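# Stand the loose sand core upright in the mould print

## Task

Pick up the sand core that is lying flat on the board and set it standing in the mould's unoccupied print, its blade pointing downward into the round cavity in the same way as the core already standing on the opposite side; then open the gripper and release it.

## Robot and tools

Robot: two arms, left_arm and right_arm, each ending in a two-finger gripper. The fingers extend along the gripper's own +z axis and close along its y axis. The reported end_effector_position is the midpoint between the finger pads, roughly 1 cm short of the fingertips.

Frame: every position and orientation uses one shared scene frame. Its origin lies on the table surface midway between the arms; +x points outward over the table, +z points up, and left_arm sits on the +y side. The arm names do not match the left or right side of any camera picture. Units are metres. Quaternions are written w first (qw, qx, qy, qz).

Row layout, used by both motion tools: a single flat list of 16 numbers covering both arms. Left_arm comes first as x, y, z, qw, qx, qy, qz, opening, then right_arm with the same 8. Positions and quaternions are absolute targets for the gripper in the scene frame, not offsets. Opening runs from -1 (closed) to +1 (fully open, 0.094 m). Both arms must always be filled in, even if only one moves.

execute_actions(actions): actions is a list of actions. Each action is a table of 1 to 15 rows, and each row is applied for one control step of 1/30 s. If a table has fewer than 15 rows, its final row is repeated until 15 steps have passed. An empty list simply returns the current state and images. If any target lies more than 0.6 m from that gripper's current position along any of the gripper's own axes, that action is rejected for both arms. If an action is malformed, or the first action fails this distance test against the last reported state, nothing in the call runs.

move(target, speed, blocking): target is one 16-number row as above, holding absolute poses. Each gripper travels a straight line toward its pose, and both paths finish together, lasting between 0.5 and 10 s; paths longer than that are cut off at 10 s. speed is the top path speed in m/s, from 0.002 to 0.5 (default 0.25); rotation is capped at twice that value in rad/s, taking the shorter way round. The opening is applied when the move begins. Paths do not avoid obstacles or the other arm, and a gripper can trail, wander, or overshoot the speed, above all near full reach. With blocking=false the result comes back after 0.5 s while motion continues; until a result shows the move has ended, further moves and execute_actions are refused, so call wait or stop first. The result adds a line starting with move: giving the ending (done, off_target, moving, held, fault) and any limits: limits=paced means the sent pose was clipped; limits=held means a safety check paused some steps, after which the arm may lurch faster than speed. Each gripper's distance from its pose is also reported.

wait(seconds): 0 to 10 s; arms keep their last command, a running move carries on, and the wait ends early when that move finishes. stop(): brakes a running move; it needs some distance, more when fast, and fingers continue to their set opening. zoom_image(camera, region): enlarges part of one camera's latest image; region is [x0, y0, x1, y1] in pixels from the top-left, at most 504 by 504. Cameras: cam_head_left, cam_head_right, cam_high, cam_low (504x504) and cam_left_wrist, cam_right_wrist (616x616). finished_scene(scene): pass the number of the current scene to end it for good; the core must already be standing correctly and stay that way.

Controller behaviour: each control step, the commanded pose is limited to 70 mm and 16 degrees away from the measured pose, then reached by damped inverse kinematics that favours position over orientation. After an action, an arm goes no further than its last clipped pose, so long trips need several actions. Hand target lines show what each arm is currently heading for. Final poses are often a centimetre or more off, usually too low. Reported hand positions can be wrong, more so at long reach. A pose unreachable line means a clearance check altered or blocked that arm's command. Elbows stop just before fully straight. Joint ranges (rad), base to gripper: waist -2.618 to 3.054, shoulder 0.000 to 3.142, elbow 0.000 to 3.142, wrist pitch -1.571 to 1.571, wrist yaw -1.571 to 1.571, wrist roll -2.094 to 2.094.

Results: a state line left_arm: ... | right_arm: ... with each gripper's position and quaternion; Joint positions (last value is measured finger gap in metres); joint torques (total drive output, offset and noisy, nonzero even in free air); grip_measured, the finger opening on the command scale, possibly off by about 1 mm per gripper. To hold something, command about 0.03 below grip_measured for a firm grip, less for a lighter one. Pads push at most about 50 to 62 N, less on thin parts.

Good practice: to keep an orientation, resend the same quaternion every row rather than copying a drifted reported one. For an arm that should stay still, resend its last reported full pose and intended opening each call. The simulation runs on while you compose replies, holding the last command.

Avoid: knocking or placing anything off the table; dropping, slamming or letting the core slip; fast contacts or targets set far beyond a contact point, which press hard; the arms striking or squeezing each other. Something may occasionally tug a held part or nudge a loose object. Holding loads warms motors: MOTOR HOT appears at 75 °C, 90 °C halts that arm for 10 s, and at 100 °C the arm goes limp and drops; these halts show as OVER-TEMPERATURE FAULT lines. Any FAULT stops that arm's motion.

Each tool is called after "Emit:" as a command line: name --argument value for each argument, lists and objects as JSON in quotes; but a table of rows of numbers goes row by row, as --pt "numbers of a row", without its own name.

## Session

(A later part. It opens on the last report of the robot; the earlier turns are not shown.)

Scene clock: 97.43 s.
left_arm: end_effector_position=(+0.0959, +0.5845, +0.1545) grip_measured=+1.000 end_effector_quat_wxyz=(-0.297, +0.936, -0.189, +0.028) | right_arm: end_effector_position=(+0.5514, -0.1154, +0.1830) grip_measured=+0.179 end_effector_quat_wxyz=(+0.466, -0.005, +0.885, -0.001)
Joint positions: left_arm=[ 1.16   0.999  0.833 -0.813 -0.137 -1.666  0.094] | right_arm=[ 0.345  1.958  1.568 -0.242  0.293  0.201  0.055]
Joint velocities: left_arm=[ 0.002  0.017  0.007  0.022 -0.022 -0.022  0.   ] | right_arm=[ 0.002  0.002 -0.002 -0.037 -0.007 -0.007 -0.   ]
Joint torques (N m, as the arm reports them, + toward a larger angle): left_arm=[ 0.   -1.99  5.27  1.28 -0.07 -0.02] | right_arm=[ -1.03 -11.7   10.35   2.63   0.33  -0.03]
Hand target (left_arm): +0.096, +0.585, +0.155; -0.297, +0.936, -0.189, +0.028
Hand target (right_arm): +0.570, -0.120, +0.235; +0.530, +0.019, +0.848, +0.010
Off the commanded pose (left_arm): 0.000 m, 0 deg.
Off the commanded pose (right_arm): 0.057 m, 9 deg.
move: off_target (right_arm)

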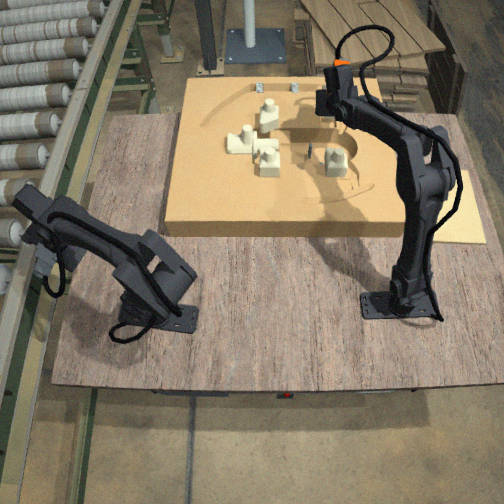

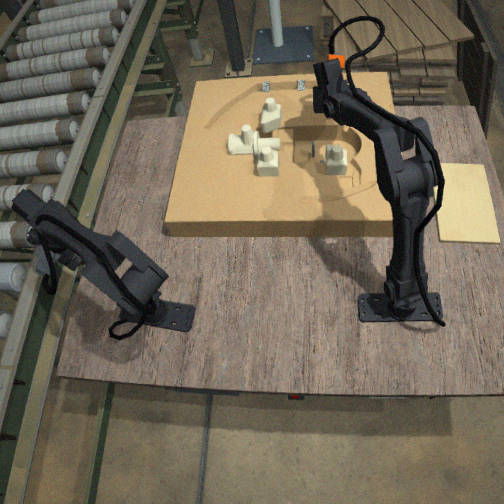

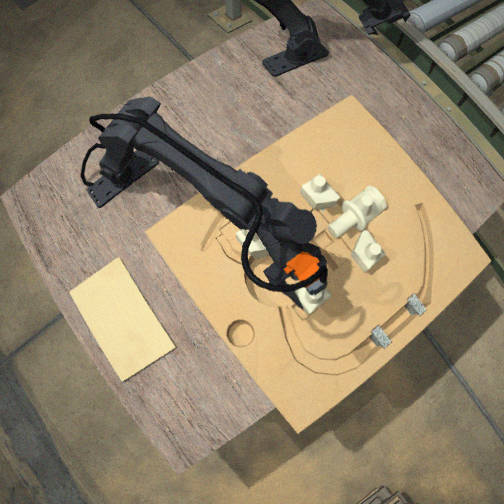

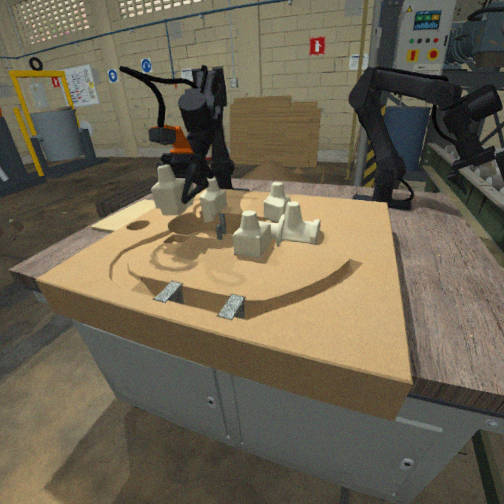

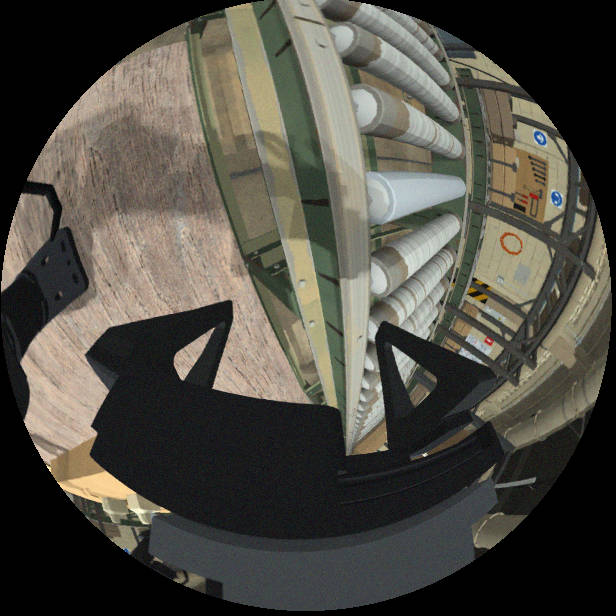

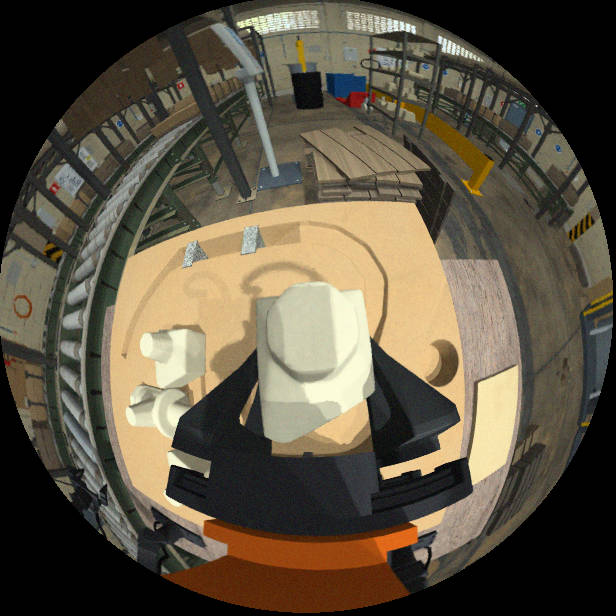

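Emit:
move --target '[0.0959,0.5845,0.1545,-0.297,0.936,-0.189,0.028,1, 0.573,-0.127,0.205,0.53,0.02,0.848,0.012,0.148]' --speed 0.04

Emit:
zoom_image --camera "cam_low" --region '[130, 170, 230, 260]'

Emit:
zoom_image --camera "cam_high" --region '[270, 260, 350, 340]'

Scene clock: 102.77 s.
left_arm: end_effector_position=(+0.0959, +0.5845, +0.1545) grip_measured=+1.000 end_effector_quat_wxyz=(-0.297, +0.936, -0.189, +0.028) | right_arm: end_effector_position=(+0.5593, -0.1240, +0.1680) grip_measured=+0.179 end_effector_quat_wxyz=(+0.479, +0.005, +0.878, +0.002)
Joint positions: left_arm=[ 1.16   0.999  0.833 -0.813 -0.137 -1.666  0.094] | right_arm=[ 0.324  1.976  1.507 -0.129  0.287  0.201  0.055]
Joint velocities: left_arm=[-0.002 -0.002  0.007 -0.037 -0.007 -0.022  0.   ] | right_arm=[ 0.002 -0.002 -0.012  0.022 -0.007 -0.037 -0.   ]
Joint torques (N m, as the arm reports them, + toward a larger angle): left_arm=[ 0.02 -2.03  5.28  1.27 -0.06  0.  ] | right_arm=[ -0.79 -12.47   7.21   2.65   0.23  -0.09]
Hand target (left_arm): +0.096, +0.585, +0.155; -0.297, +0.936, -0.189, +0.028
Hand target (right_arm): +0.570, -0.128, +0.205; +0.529, +0.020, +0.848, +0.011
Off the commanded pose (left_arm): 0.000 m, 0 deg.
Off the commanded pose (right_arm): 0.040 m, 7 deg.
move: off_target (right_arm)

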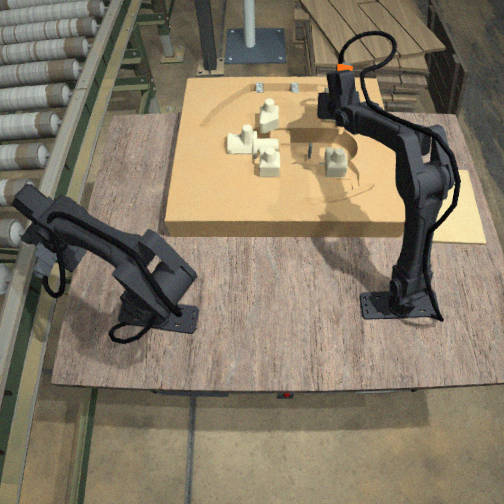

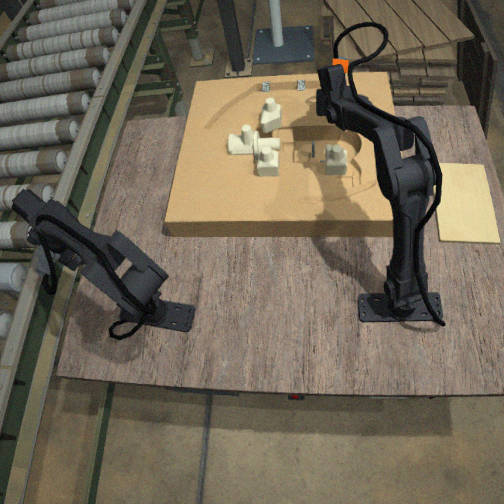

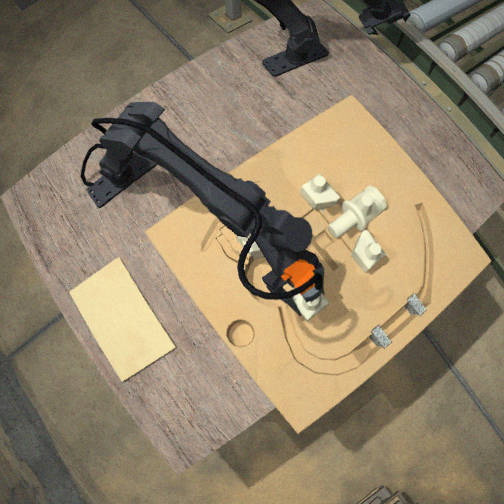

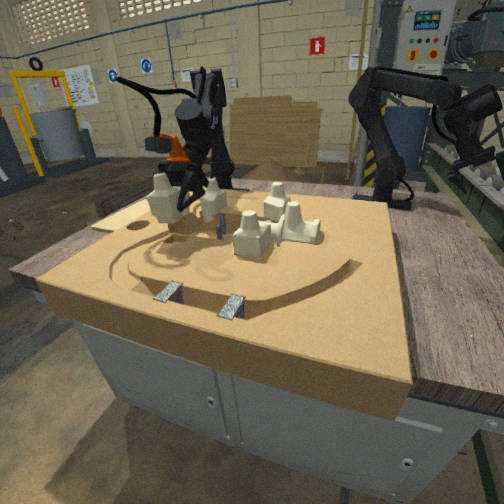

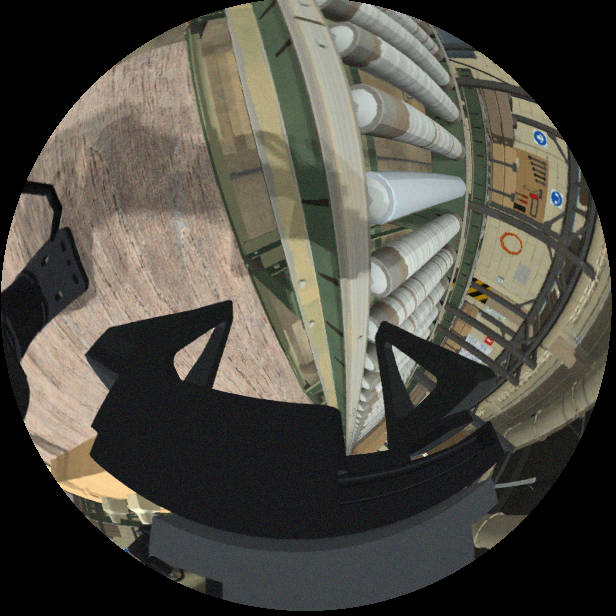

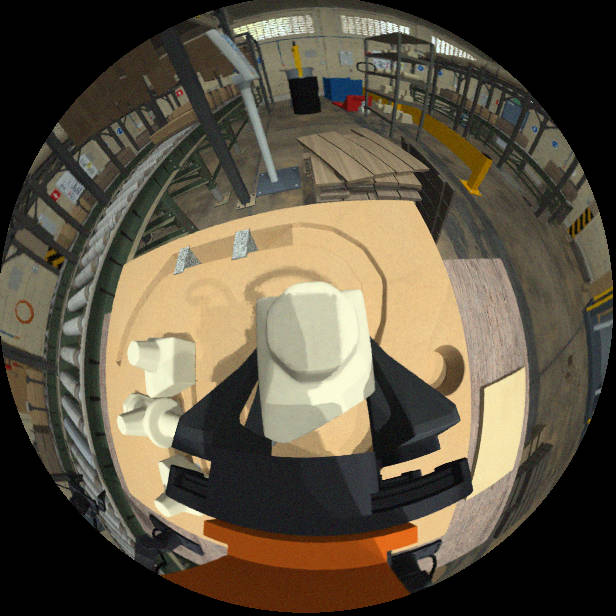

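Region (130, 170, 230, 260) of cam_low's 504x504 image, scaled by 5.040, with more detail than that image has; it fills the top 454 rows of this view, and the rest is white.

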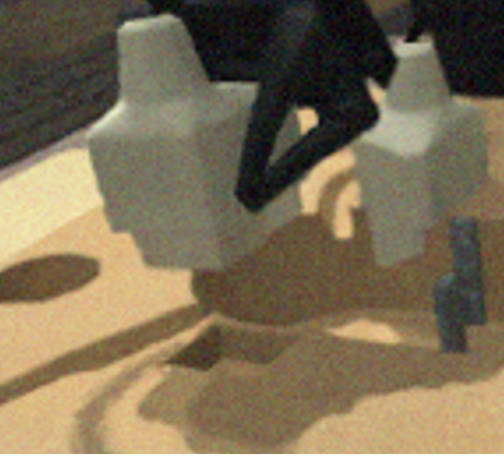

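Region (270, 260, 350, 340) of cam_high's 504x504 image, scaled by 6.300, with more detail than that image has.

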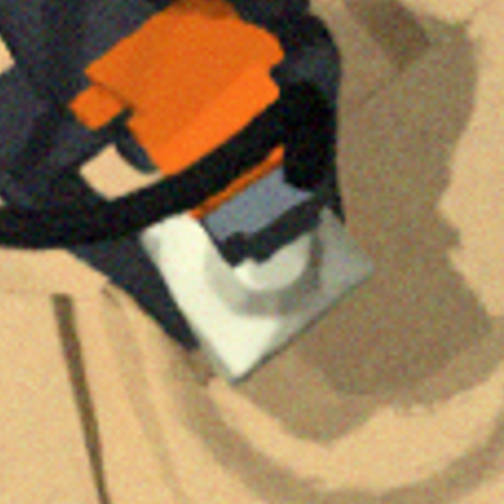

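Emit:
move --target '[0.0959,0.5845,0.1545,-0.297,0.936,-0.189,0.028,1, 0.565,-0.126,0.178,0.517,0.016,0.856,0.010,0.148]' --speed 0.03

Emit:
zoom_image --camera "cam_low" --region '[130, 170, 230, 260]'

Emit:
zoom_image --camera "cam_high" --region '[270, 260, 350, 340]'

Scene clock: 108.17 s.
left_arm: end_effector_position=(+0.0959, +0.5845, +0.1545) grip_measured=+1.000 end_effector_quat_wxyz=(-0.297, +0.936, -0.189, +0.028) | right_arm: end_effector_position=(+0.5509, -0.1261, +0.1344) grip_measured=+0.179 end_effector_quat_wxyz=(+0.460, +0.000, +0.888, -0.003)
Joint positions: left_arm=[ 1.16   0.999  0.833 -0.813 -0.137 -1.666  0.094] | right_arm=[ 0.324  1.993  1.431 -0.082  0.282  0.201  0.055]
Joint velocities: left_arm=[ 0.002  0.012  0.007 -0.022  0.007 -0.037  0.   ] | right_arm=[ 0.002 -0.007  0.012 -0.007 -0.066 -0.022  0.001]
Joint torques (N m, as the arm reports them, + toward a larger angle): left_arm=[ 0.06 -2.01  5.22  1.27 -0.08  0.01] | right_arm=[ -0.31 -13.62   6.96   2.62   0.28  -0.04]
Hand target (left_arm): +0.096, +0.584, +0.154; -0.297, +0.936, -0.189, +0.028
Hand target (right_arm): +0.562, -0.127, +0.178; +0.516, +0.016, +0.857, +0.009
Off the commanded pose (left_arm): 0.000 m, 0 deg.
Off the commanded pose (right_arm): 0.046 m, 8 deg.
move: off_target (right_arm)

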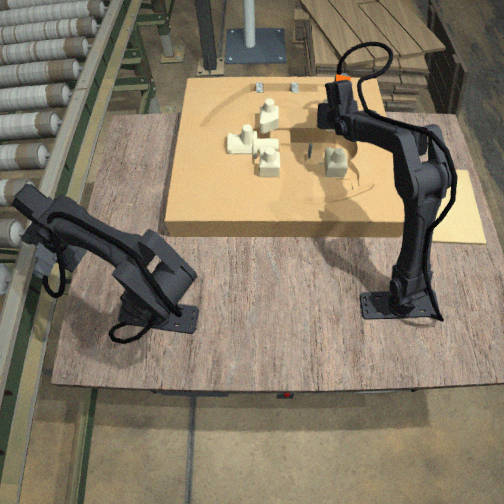

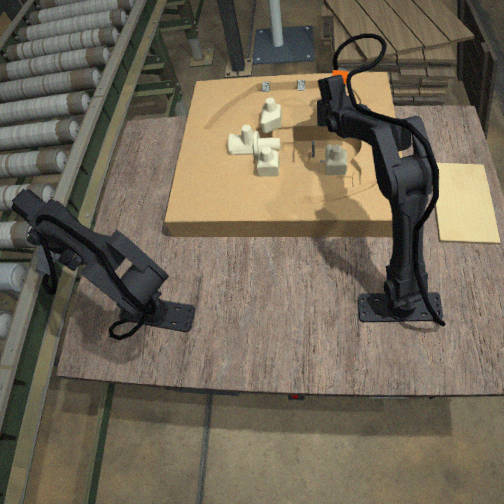

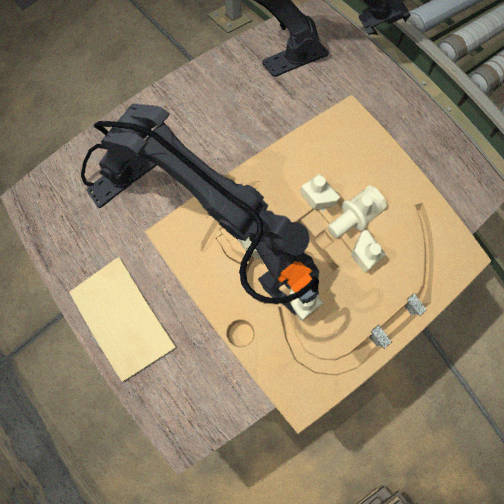

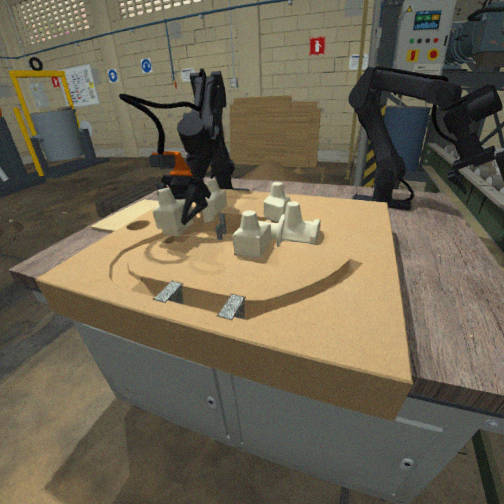

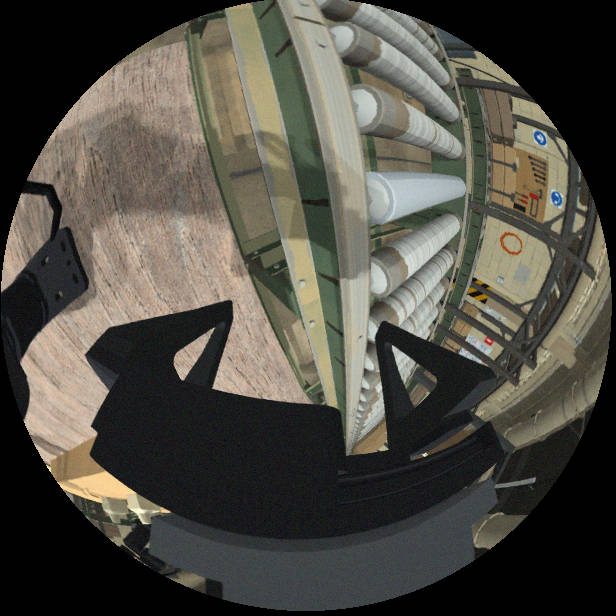

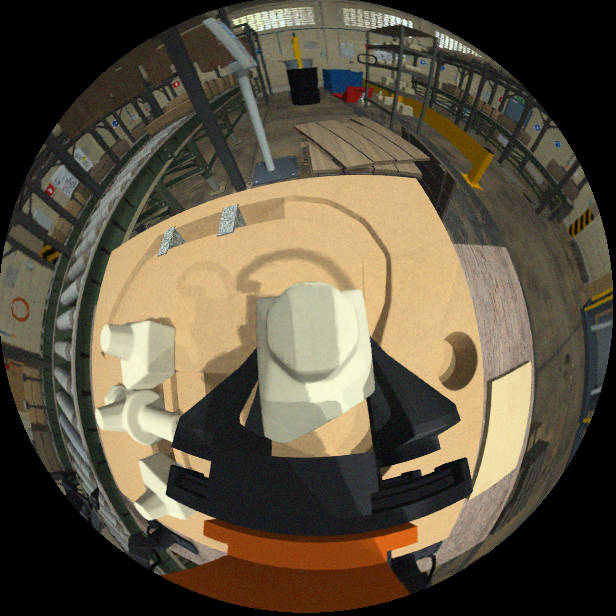

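Region (130, 170, 230, 260) of cam_low's 504x504 image, scaled by 5.040, with more detail than that image has; it fills the top 454 rows of this view, and the rest is white.

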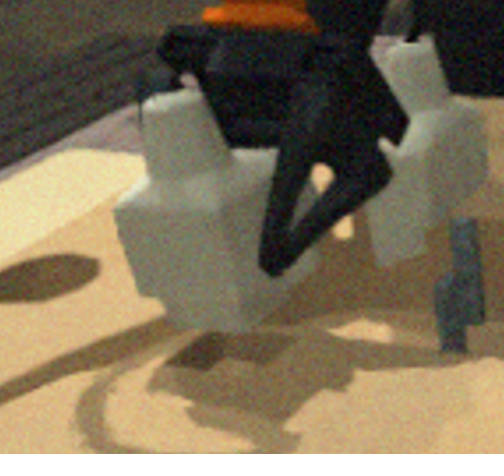

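Region (270, 260, 350, 340) of cam_high's 504x504 image, scaled by 6.300, with more detail than that image has.

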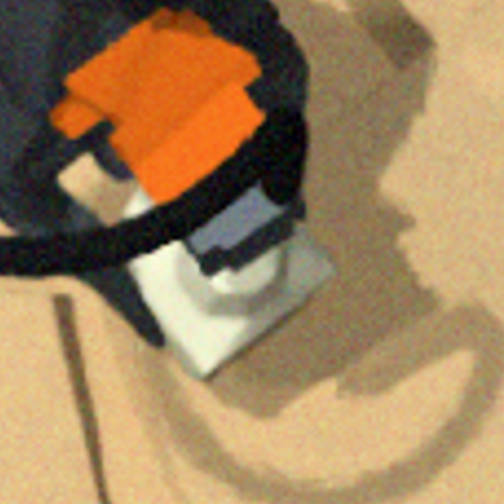

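Emit:
move --target '[0.0959,0.5845,0.1545,-0.297,0.936,-0.189,0.028,1, 0.571,-0.117,0.172,0.522,0.016,0.853,0.010,0.148]' --speed 0.02

Emit:
zoom_image --camera "cam_low" --region '[130, 170, 230, 260]'

Emit:
zoom_image --camera "cam_high" --region '[270, 260, 350, 340]'

Scene clock: 121.80 s.
left_arm: end_effector_position=(+0.0959, +0.5845, +0.1545) grip_measured=+1.000 end_effector_quat_wxyz=(-0.297, +0.936, -0.189, +0.028) | right_arm: end_effector_position=(+0.5553, -0.1258, +0.1324) grip_measured=+0.178 end_effector_quat_wxyz=(+0.467, +0.003, +0.884, -0.004)
Joint positions: left_arm=[ 1.16   0.999  0.833 -0.813 -0.137 -1.666  0.094] | right_arm=[ 0.325  2.008  1.429 -0.05   0.29   0.2    0.055]
Joint velocities: left_arm=[-0.007  0.002  0.002 -0.022 -0.051 -0.051  0.   ] | right_arm=[-0.012  0.002  0.002 -0.022  0.007 -0.007  0.   ]
Joint torques (N m, as the arm reports them, + toward a larger angle): left_arm=[ 0.08 -1.95  5.12  1.26 -0.08 -0.03] | right_arm=[  0.88 -12.04   8.11   2.62   0.32   0.01]
Hand target (left_arm): +0.096, +0.585, +0.155; -0.297, +0.936, -0.189, +0.028
Hand target (right_arm): +0.568, -0.118, +0.173; +0.521, +0.016, +0.853, +0.010
Off the commanded pose (left_arm): 0.000 m, 0 deg.
Off the commanded pose (right_arm): 0.043 m, 8 deg.
move: off_target (right_arm)

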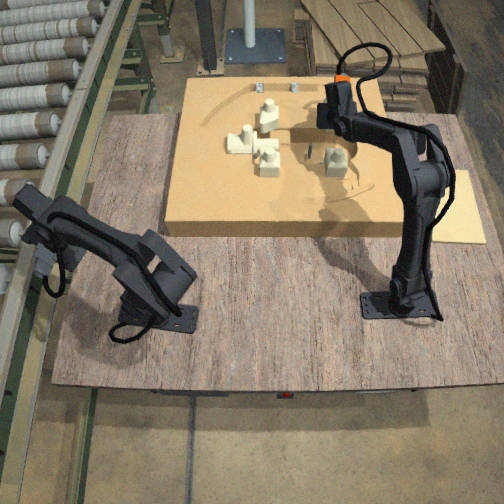

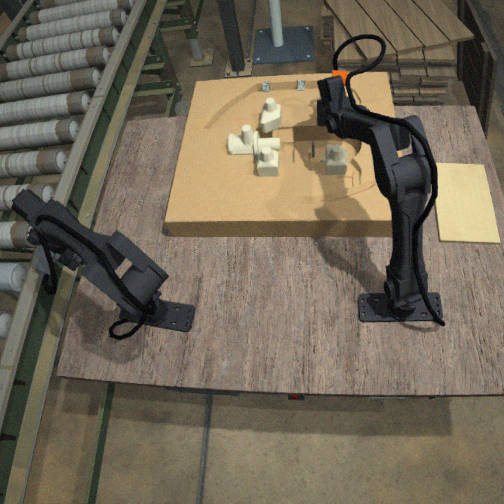

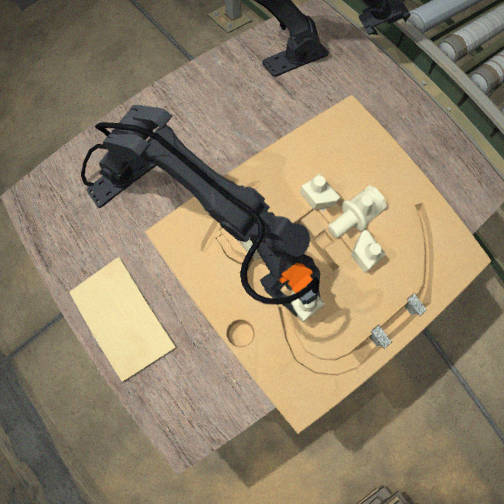

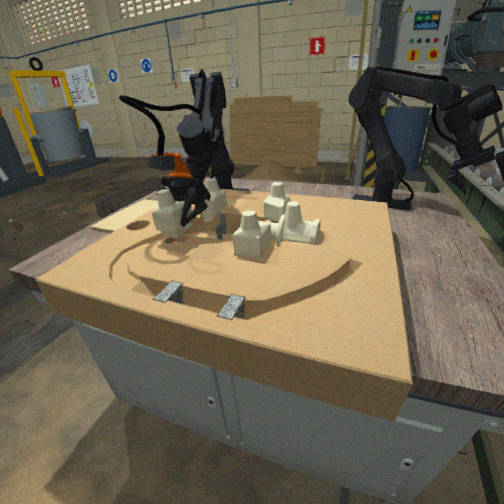

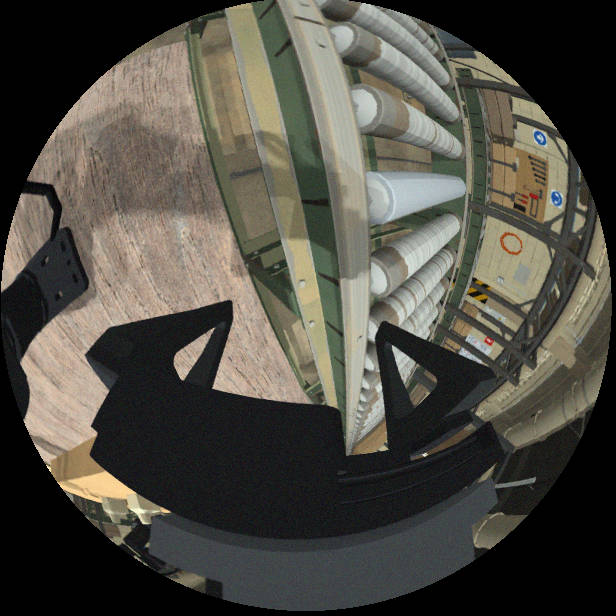

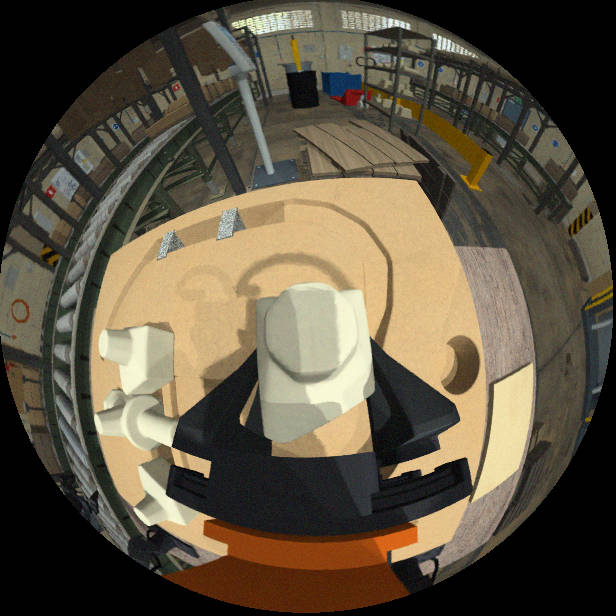

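Region (130, 170, 230, 260) of cam_low's 504x504 image, scaled by 5.040, with more detail than that image has; it fills the top 454 rows of this view, and the rest is white.

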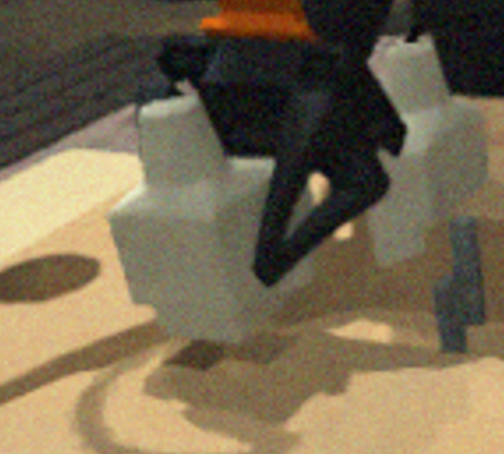

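Region (270, 260, 350, 340) of cam_high's 504x504 image, scaled by 6.300, with more detail than that image has.

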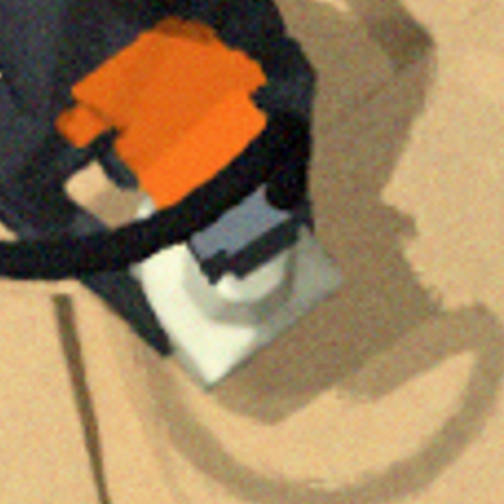

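Emit:
move --target '[0.0959,0.5845,0.1545,-0.297,0.936,-0.189,0.028,1, 0.571,-0.112,0.164,0.522,0.016,0.853,0.010,0.148]' --speed 0.02

Emit:
zoom_image --camera "cam_low" --region '[130, 170, 230, 260]'

Emit:
zoom_image --camera "cam_high" --region '[270, 260, 350, 340]'

Scene clock: 127.97 s.
left_arm: end_effector_position=(+0.0959, +0.5845, +0.1545) grip_measured=+1.000 end_effector_quat_wxyz=(-0.297, +0.936, -0.189, +0.028) | right_arm: end_effector_position=(+0.5563, -0.1183, +0.1297) grip_measured=+0.171 end_effector_quat_wxyz=(+0.472, -0.000, +0.882, -0.003)
Joint positions: left_arm=[ 1.16   0.999  0.833 -0.813 -0.137 -1.666  0.094] | right_arm=[ 0.339  2.021  1.429 -0.028  0.299  0.2    0.055]
Joint velocities: left_arm=[-0.002  0.007 -0.002  0.037 -0.037  0.007  0.   ] | right_arm=[-0.002 -0.007 -0.012  0.066 -0.037 -0.022 -0.001]
Joint torques (N m, as the arm reports them, + toward a larger angle): left_arm=[ 0.07 -1.99  5.2   1.27 -0.08 -0.04] | right_arm=[  0.59 -11.75   7.68   2.64   0.35   0.06]
Hand target (left_arm): +0.096, +0.585, +0.155; -0.297, +0.936, -0.189, +0.028
Hand target (right_arm): +0.568, -0.113, +0.165; +0.521, +0.016, +0.853, +0.010
Off the commanded pose (left_arm): 0.000 m, 0 deg.
Off the commanded pose (right_arm): 0.038 m, 7 deg.
move: off_target (right_arm)

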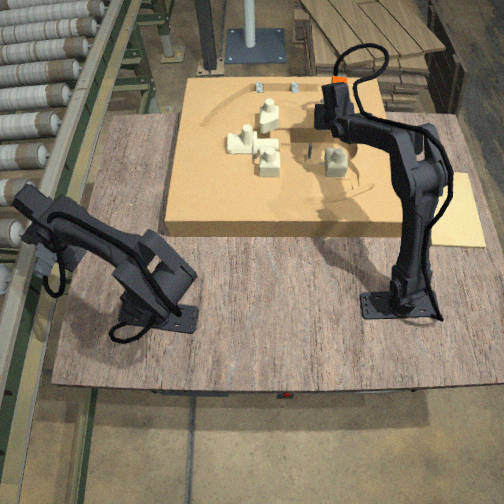

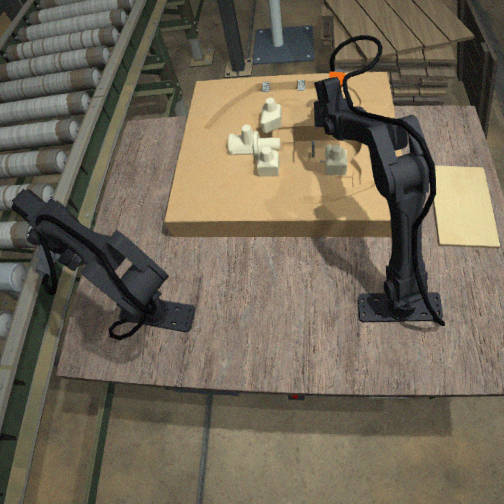

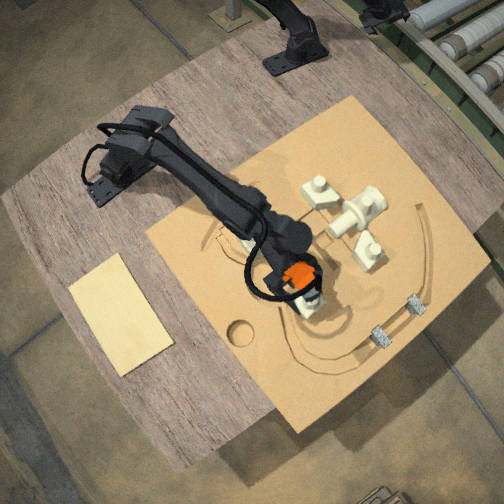

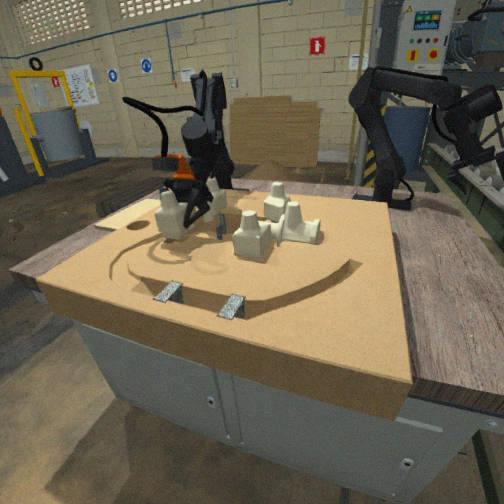

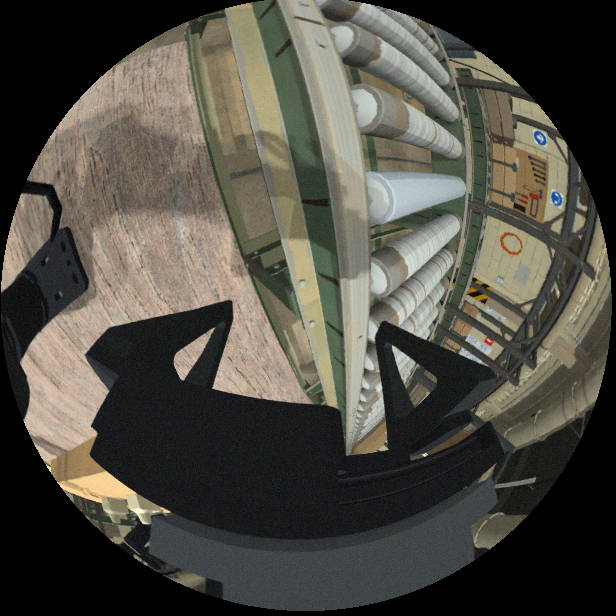

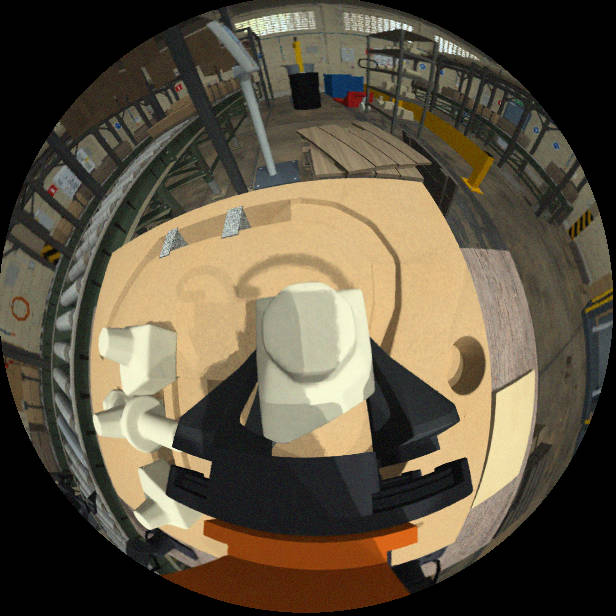

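Region (130, 170, 230, 260) of cam_low's 504x504 image, scaled by 5.040, with more detail than that image has; it fills the top 454 rows of this view, and the rest is white.

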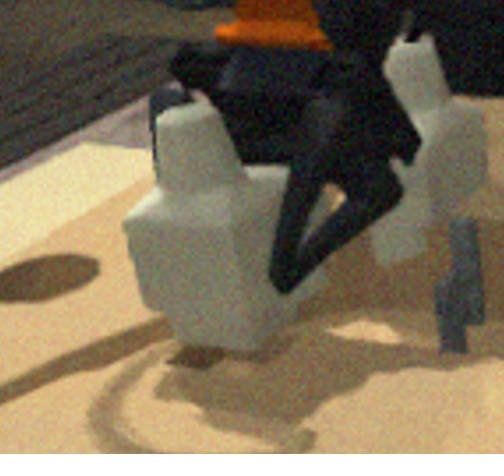

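Region (270, 260, 350, 340) of cam_high's 504x504 image, scaled by 6.300, with more detail than that image has.

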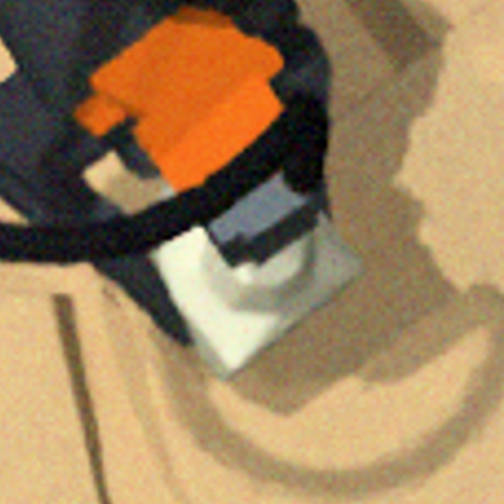

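Emit:
move --target '[0.0959,0.5845,0.1545,-0.297,0.936,-0.189,0.028,1, 0.571,-0.124,0.158,0.518,0.016,0.855,0.010,0.14]' --speed 0.02

Emit:
zoom_image --camera "cam_low" --region '[130, 170, 230, 260]'

Scene clock: 135.90 s.
left_arm: end_effector_position=(+0.0959, +0.5845, +0.1545) grip_measured=+1.000 end_effector_quat_wxyz=(-0.297, +0.936, -0.189, +0.028) | right_arm: end_effector_position=(+0.5562, -0.1222, +0.1194) grip_measured=+0.171 end_effector_quat_wxyz=(+0.467, +0.001, +0.884, -0.004)
Joint positions: left_arm=[ 1.16   0.999  0.833 -0.813 -0.137 -1.666  0.094] | right_arm=[ 0.331  2.032  1.412 -0.01   0.292  0.2    0.055]
Joint velocities: left_arm=[-0.012 -0.002  0.002 -0.022 -0.022 -0.095  0.   ] | right_arm=[-0.022 -0.002  0.017  0.095 -0.066  0.051 -0.   ]
Joint torques (N m, as the arm reports them, + toward a larger angle): left_arm=[ 0.08 -2.1   5.27  1.28 -0.08 -0.04] | right_arm=[ -0.81 -13.16   6.91   2.6    0.17  -0.05]
Hand target (left_arm): +0.096, +0.585, +0.154; -0.297, +0.936, -0.189, +0.028
Hand target (right_arm): +0.569, -0.125, +0.158; +0.517, +0.016, +0.856, +0.009
Off the commanded pose (left_arm): 0.000 m, 0 deg.
Off the commanded pose (right_arm): 0.041 m, 7 deg.
move: off_target (right_arm)

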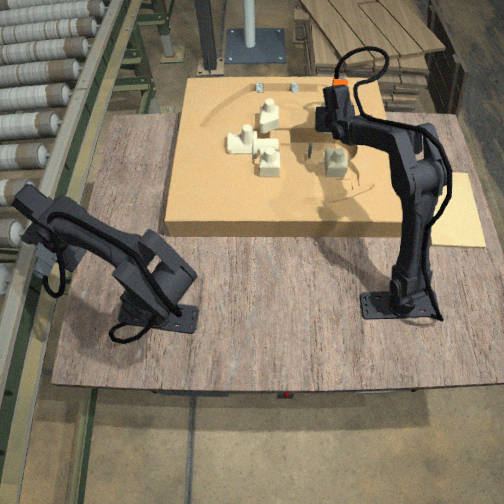

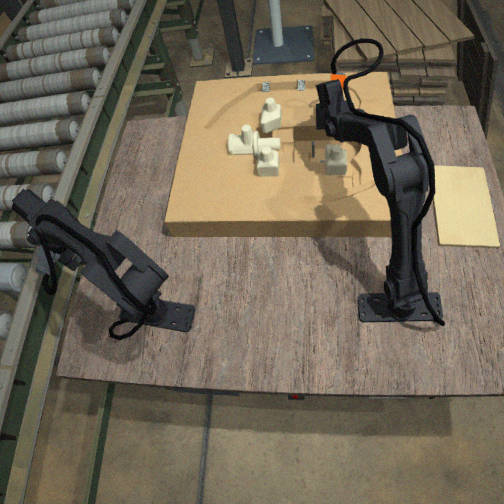

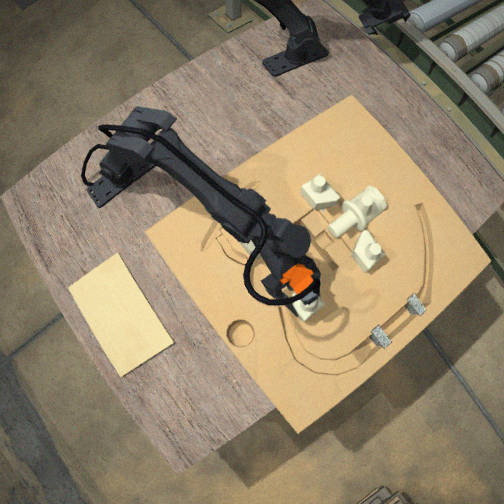

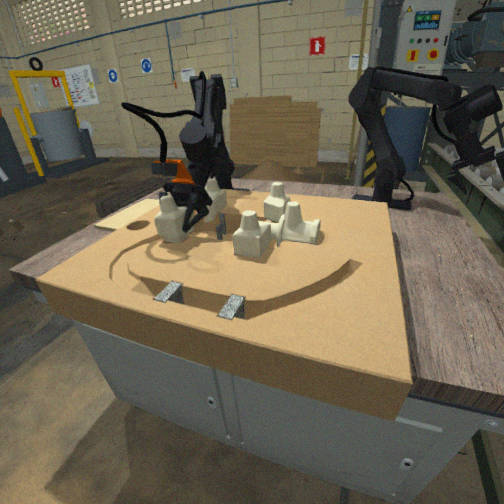

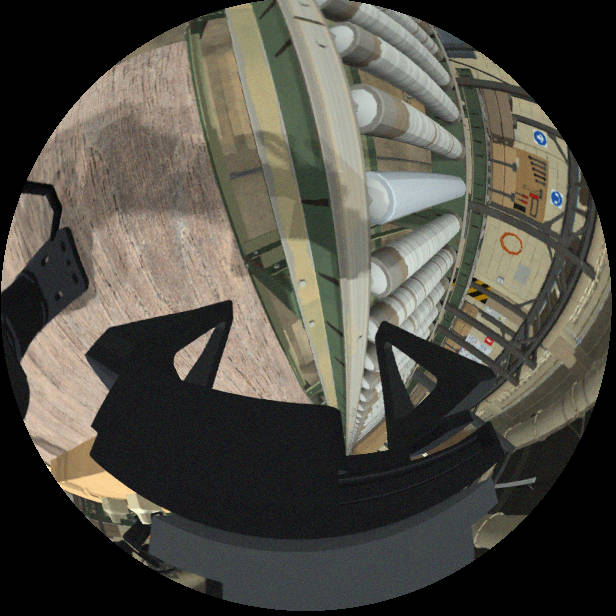

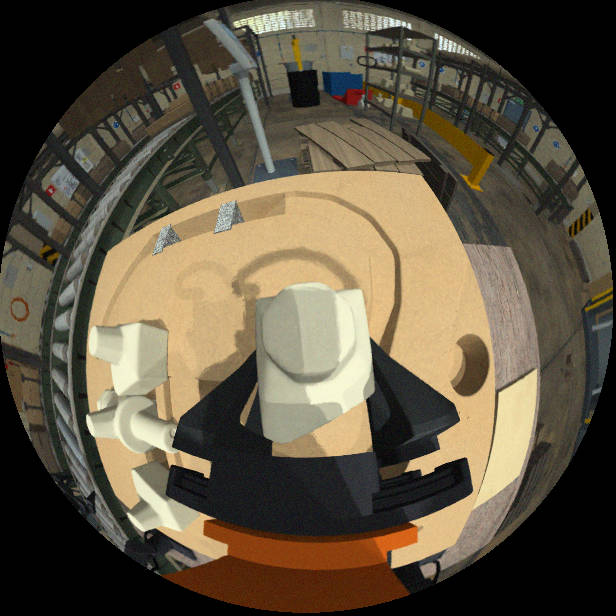

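Region (130, 170, 230, 260) of cam_low's 504x504 image, scaled by 5.040, with more detail than that image has; it fills the top 454 rows of this view, and the rest is white.

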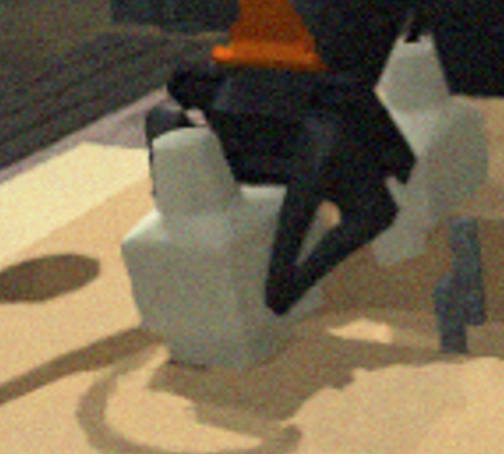

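Aligned. Lower in.

Emit:
move --target '[0.0959,0.5845,0.1545,-0.297,0.936,-0.189,0.028,1, 0.571,-0.121,0.142,0.516,0.016,0.856,0.010,0.14]' --speed 0.012

Emit:
zoom_image --camera "cam_low" --region '[130, 170, 230, 260]'

Scene clock: 143.87 s.
left_arm: end_effector_position=(+0.0959, +0.5845, +0.1545) grip_measured=+1.000 end_effector_quat_wxyz=(-0.297, +0.936, -0.189, +0.028) | right_arm: end_effector_position=(+0.5568, -0.1216, +0.1116) grip_measured=+0.171 end_effector_quat_wxyz=(+0.470, +0.001, +0.883, -0.002)
Joint positions: left_arm=[ 1.16   0.999  0.833 -0.813 -0.137 -1.666  0.094] | right_arm=[0.331 2.044 1.39  0.032 0.29  0.2   0.055]
Joint velocities: left_arm=[-0.012 -0.007 -0.017  0.007  0.022 -0.037  0.   ] | right_arm=[-0.017 -0.012 -0.017  0.095  0.007 -0.007 -0.   ]
Joint torques (N m, as the arm reports them, + toward a larger angle): left_arm=[ 0.08 -2.02  5.28  1.25 -0.05 -0.01] | right_arm=[ -0.35 -12.03   6.77   2.66   0.24   0.  ]
Hand target (left_arm): +0.096, +0.585, +0.155; -0.297, +0.936, -0.189, +0.028
Hand target (right_arm): +0.569, -0.122, +0.143; +0.515, +0.016, +0.857, +0.009
Off the commanded pose (left_arm): 0.000 m, 0 deg.
Off the commanded pose (right_arm): 0.034 m, 6 deg.
move: off_target (right_arm)

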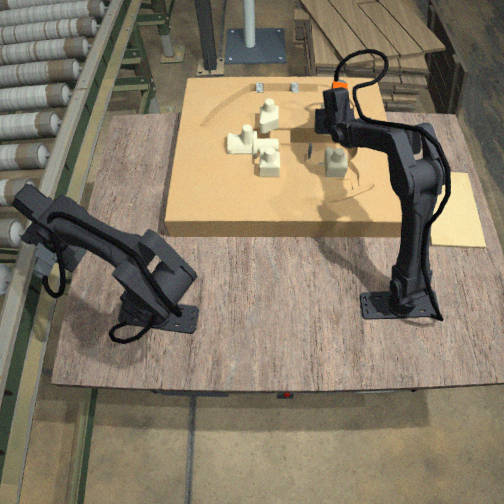

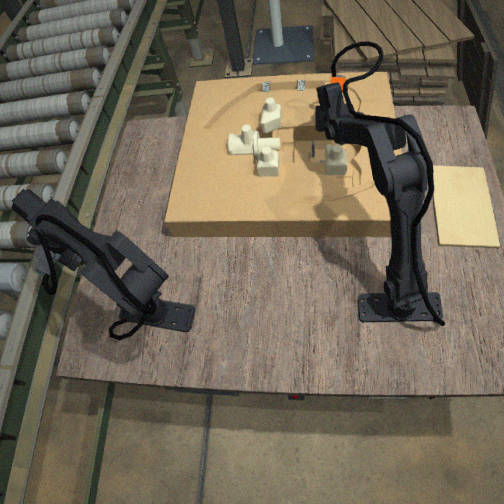

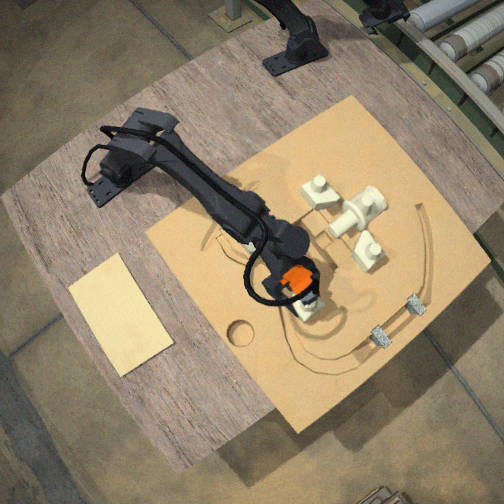

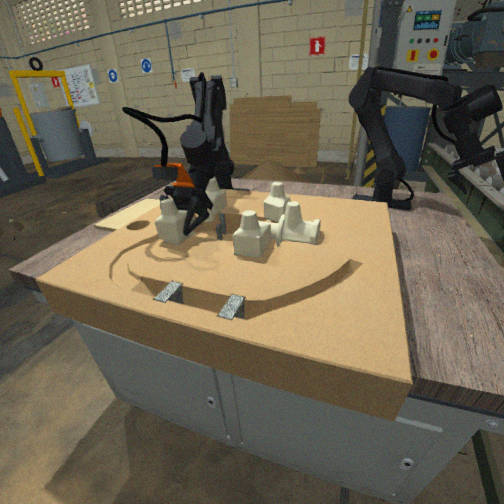

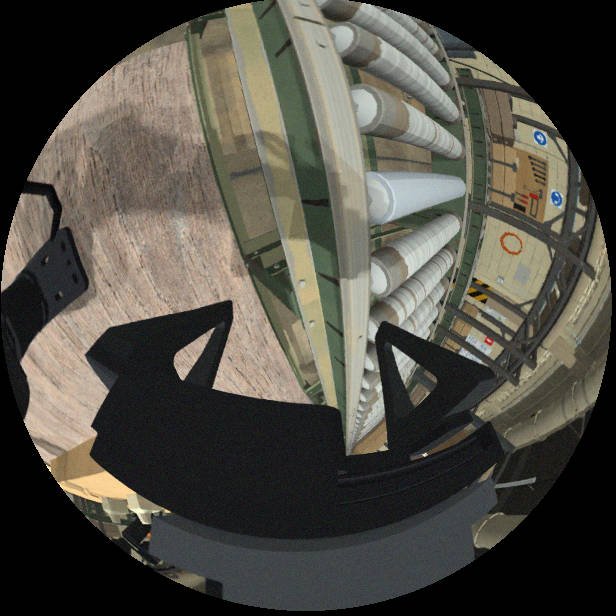

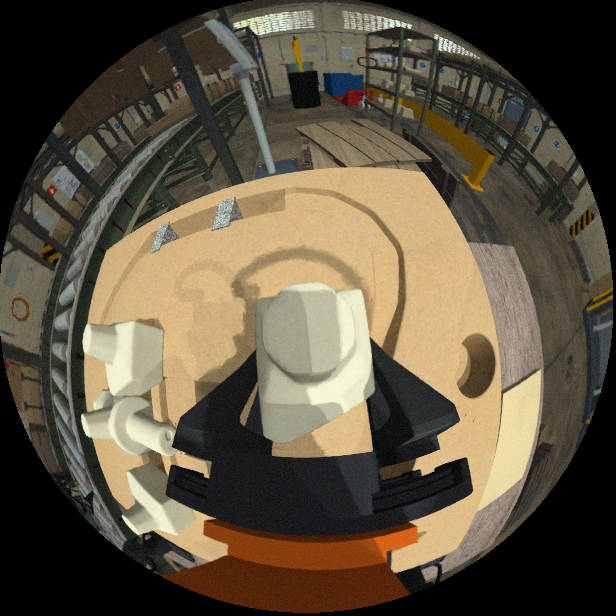

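Region (130, 170, 230, 260) of cam_low's 504x504 image, scaled by 5.040, with more detail than that image has; it fills the top 454 rows of this view, and the rest is white.

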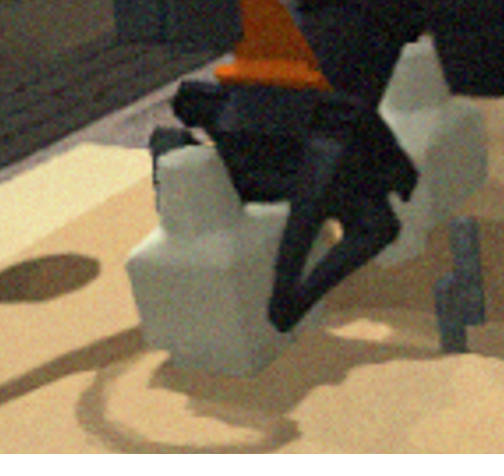

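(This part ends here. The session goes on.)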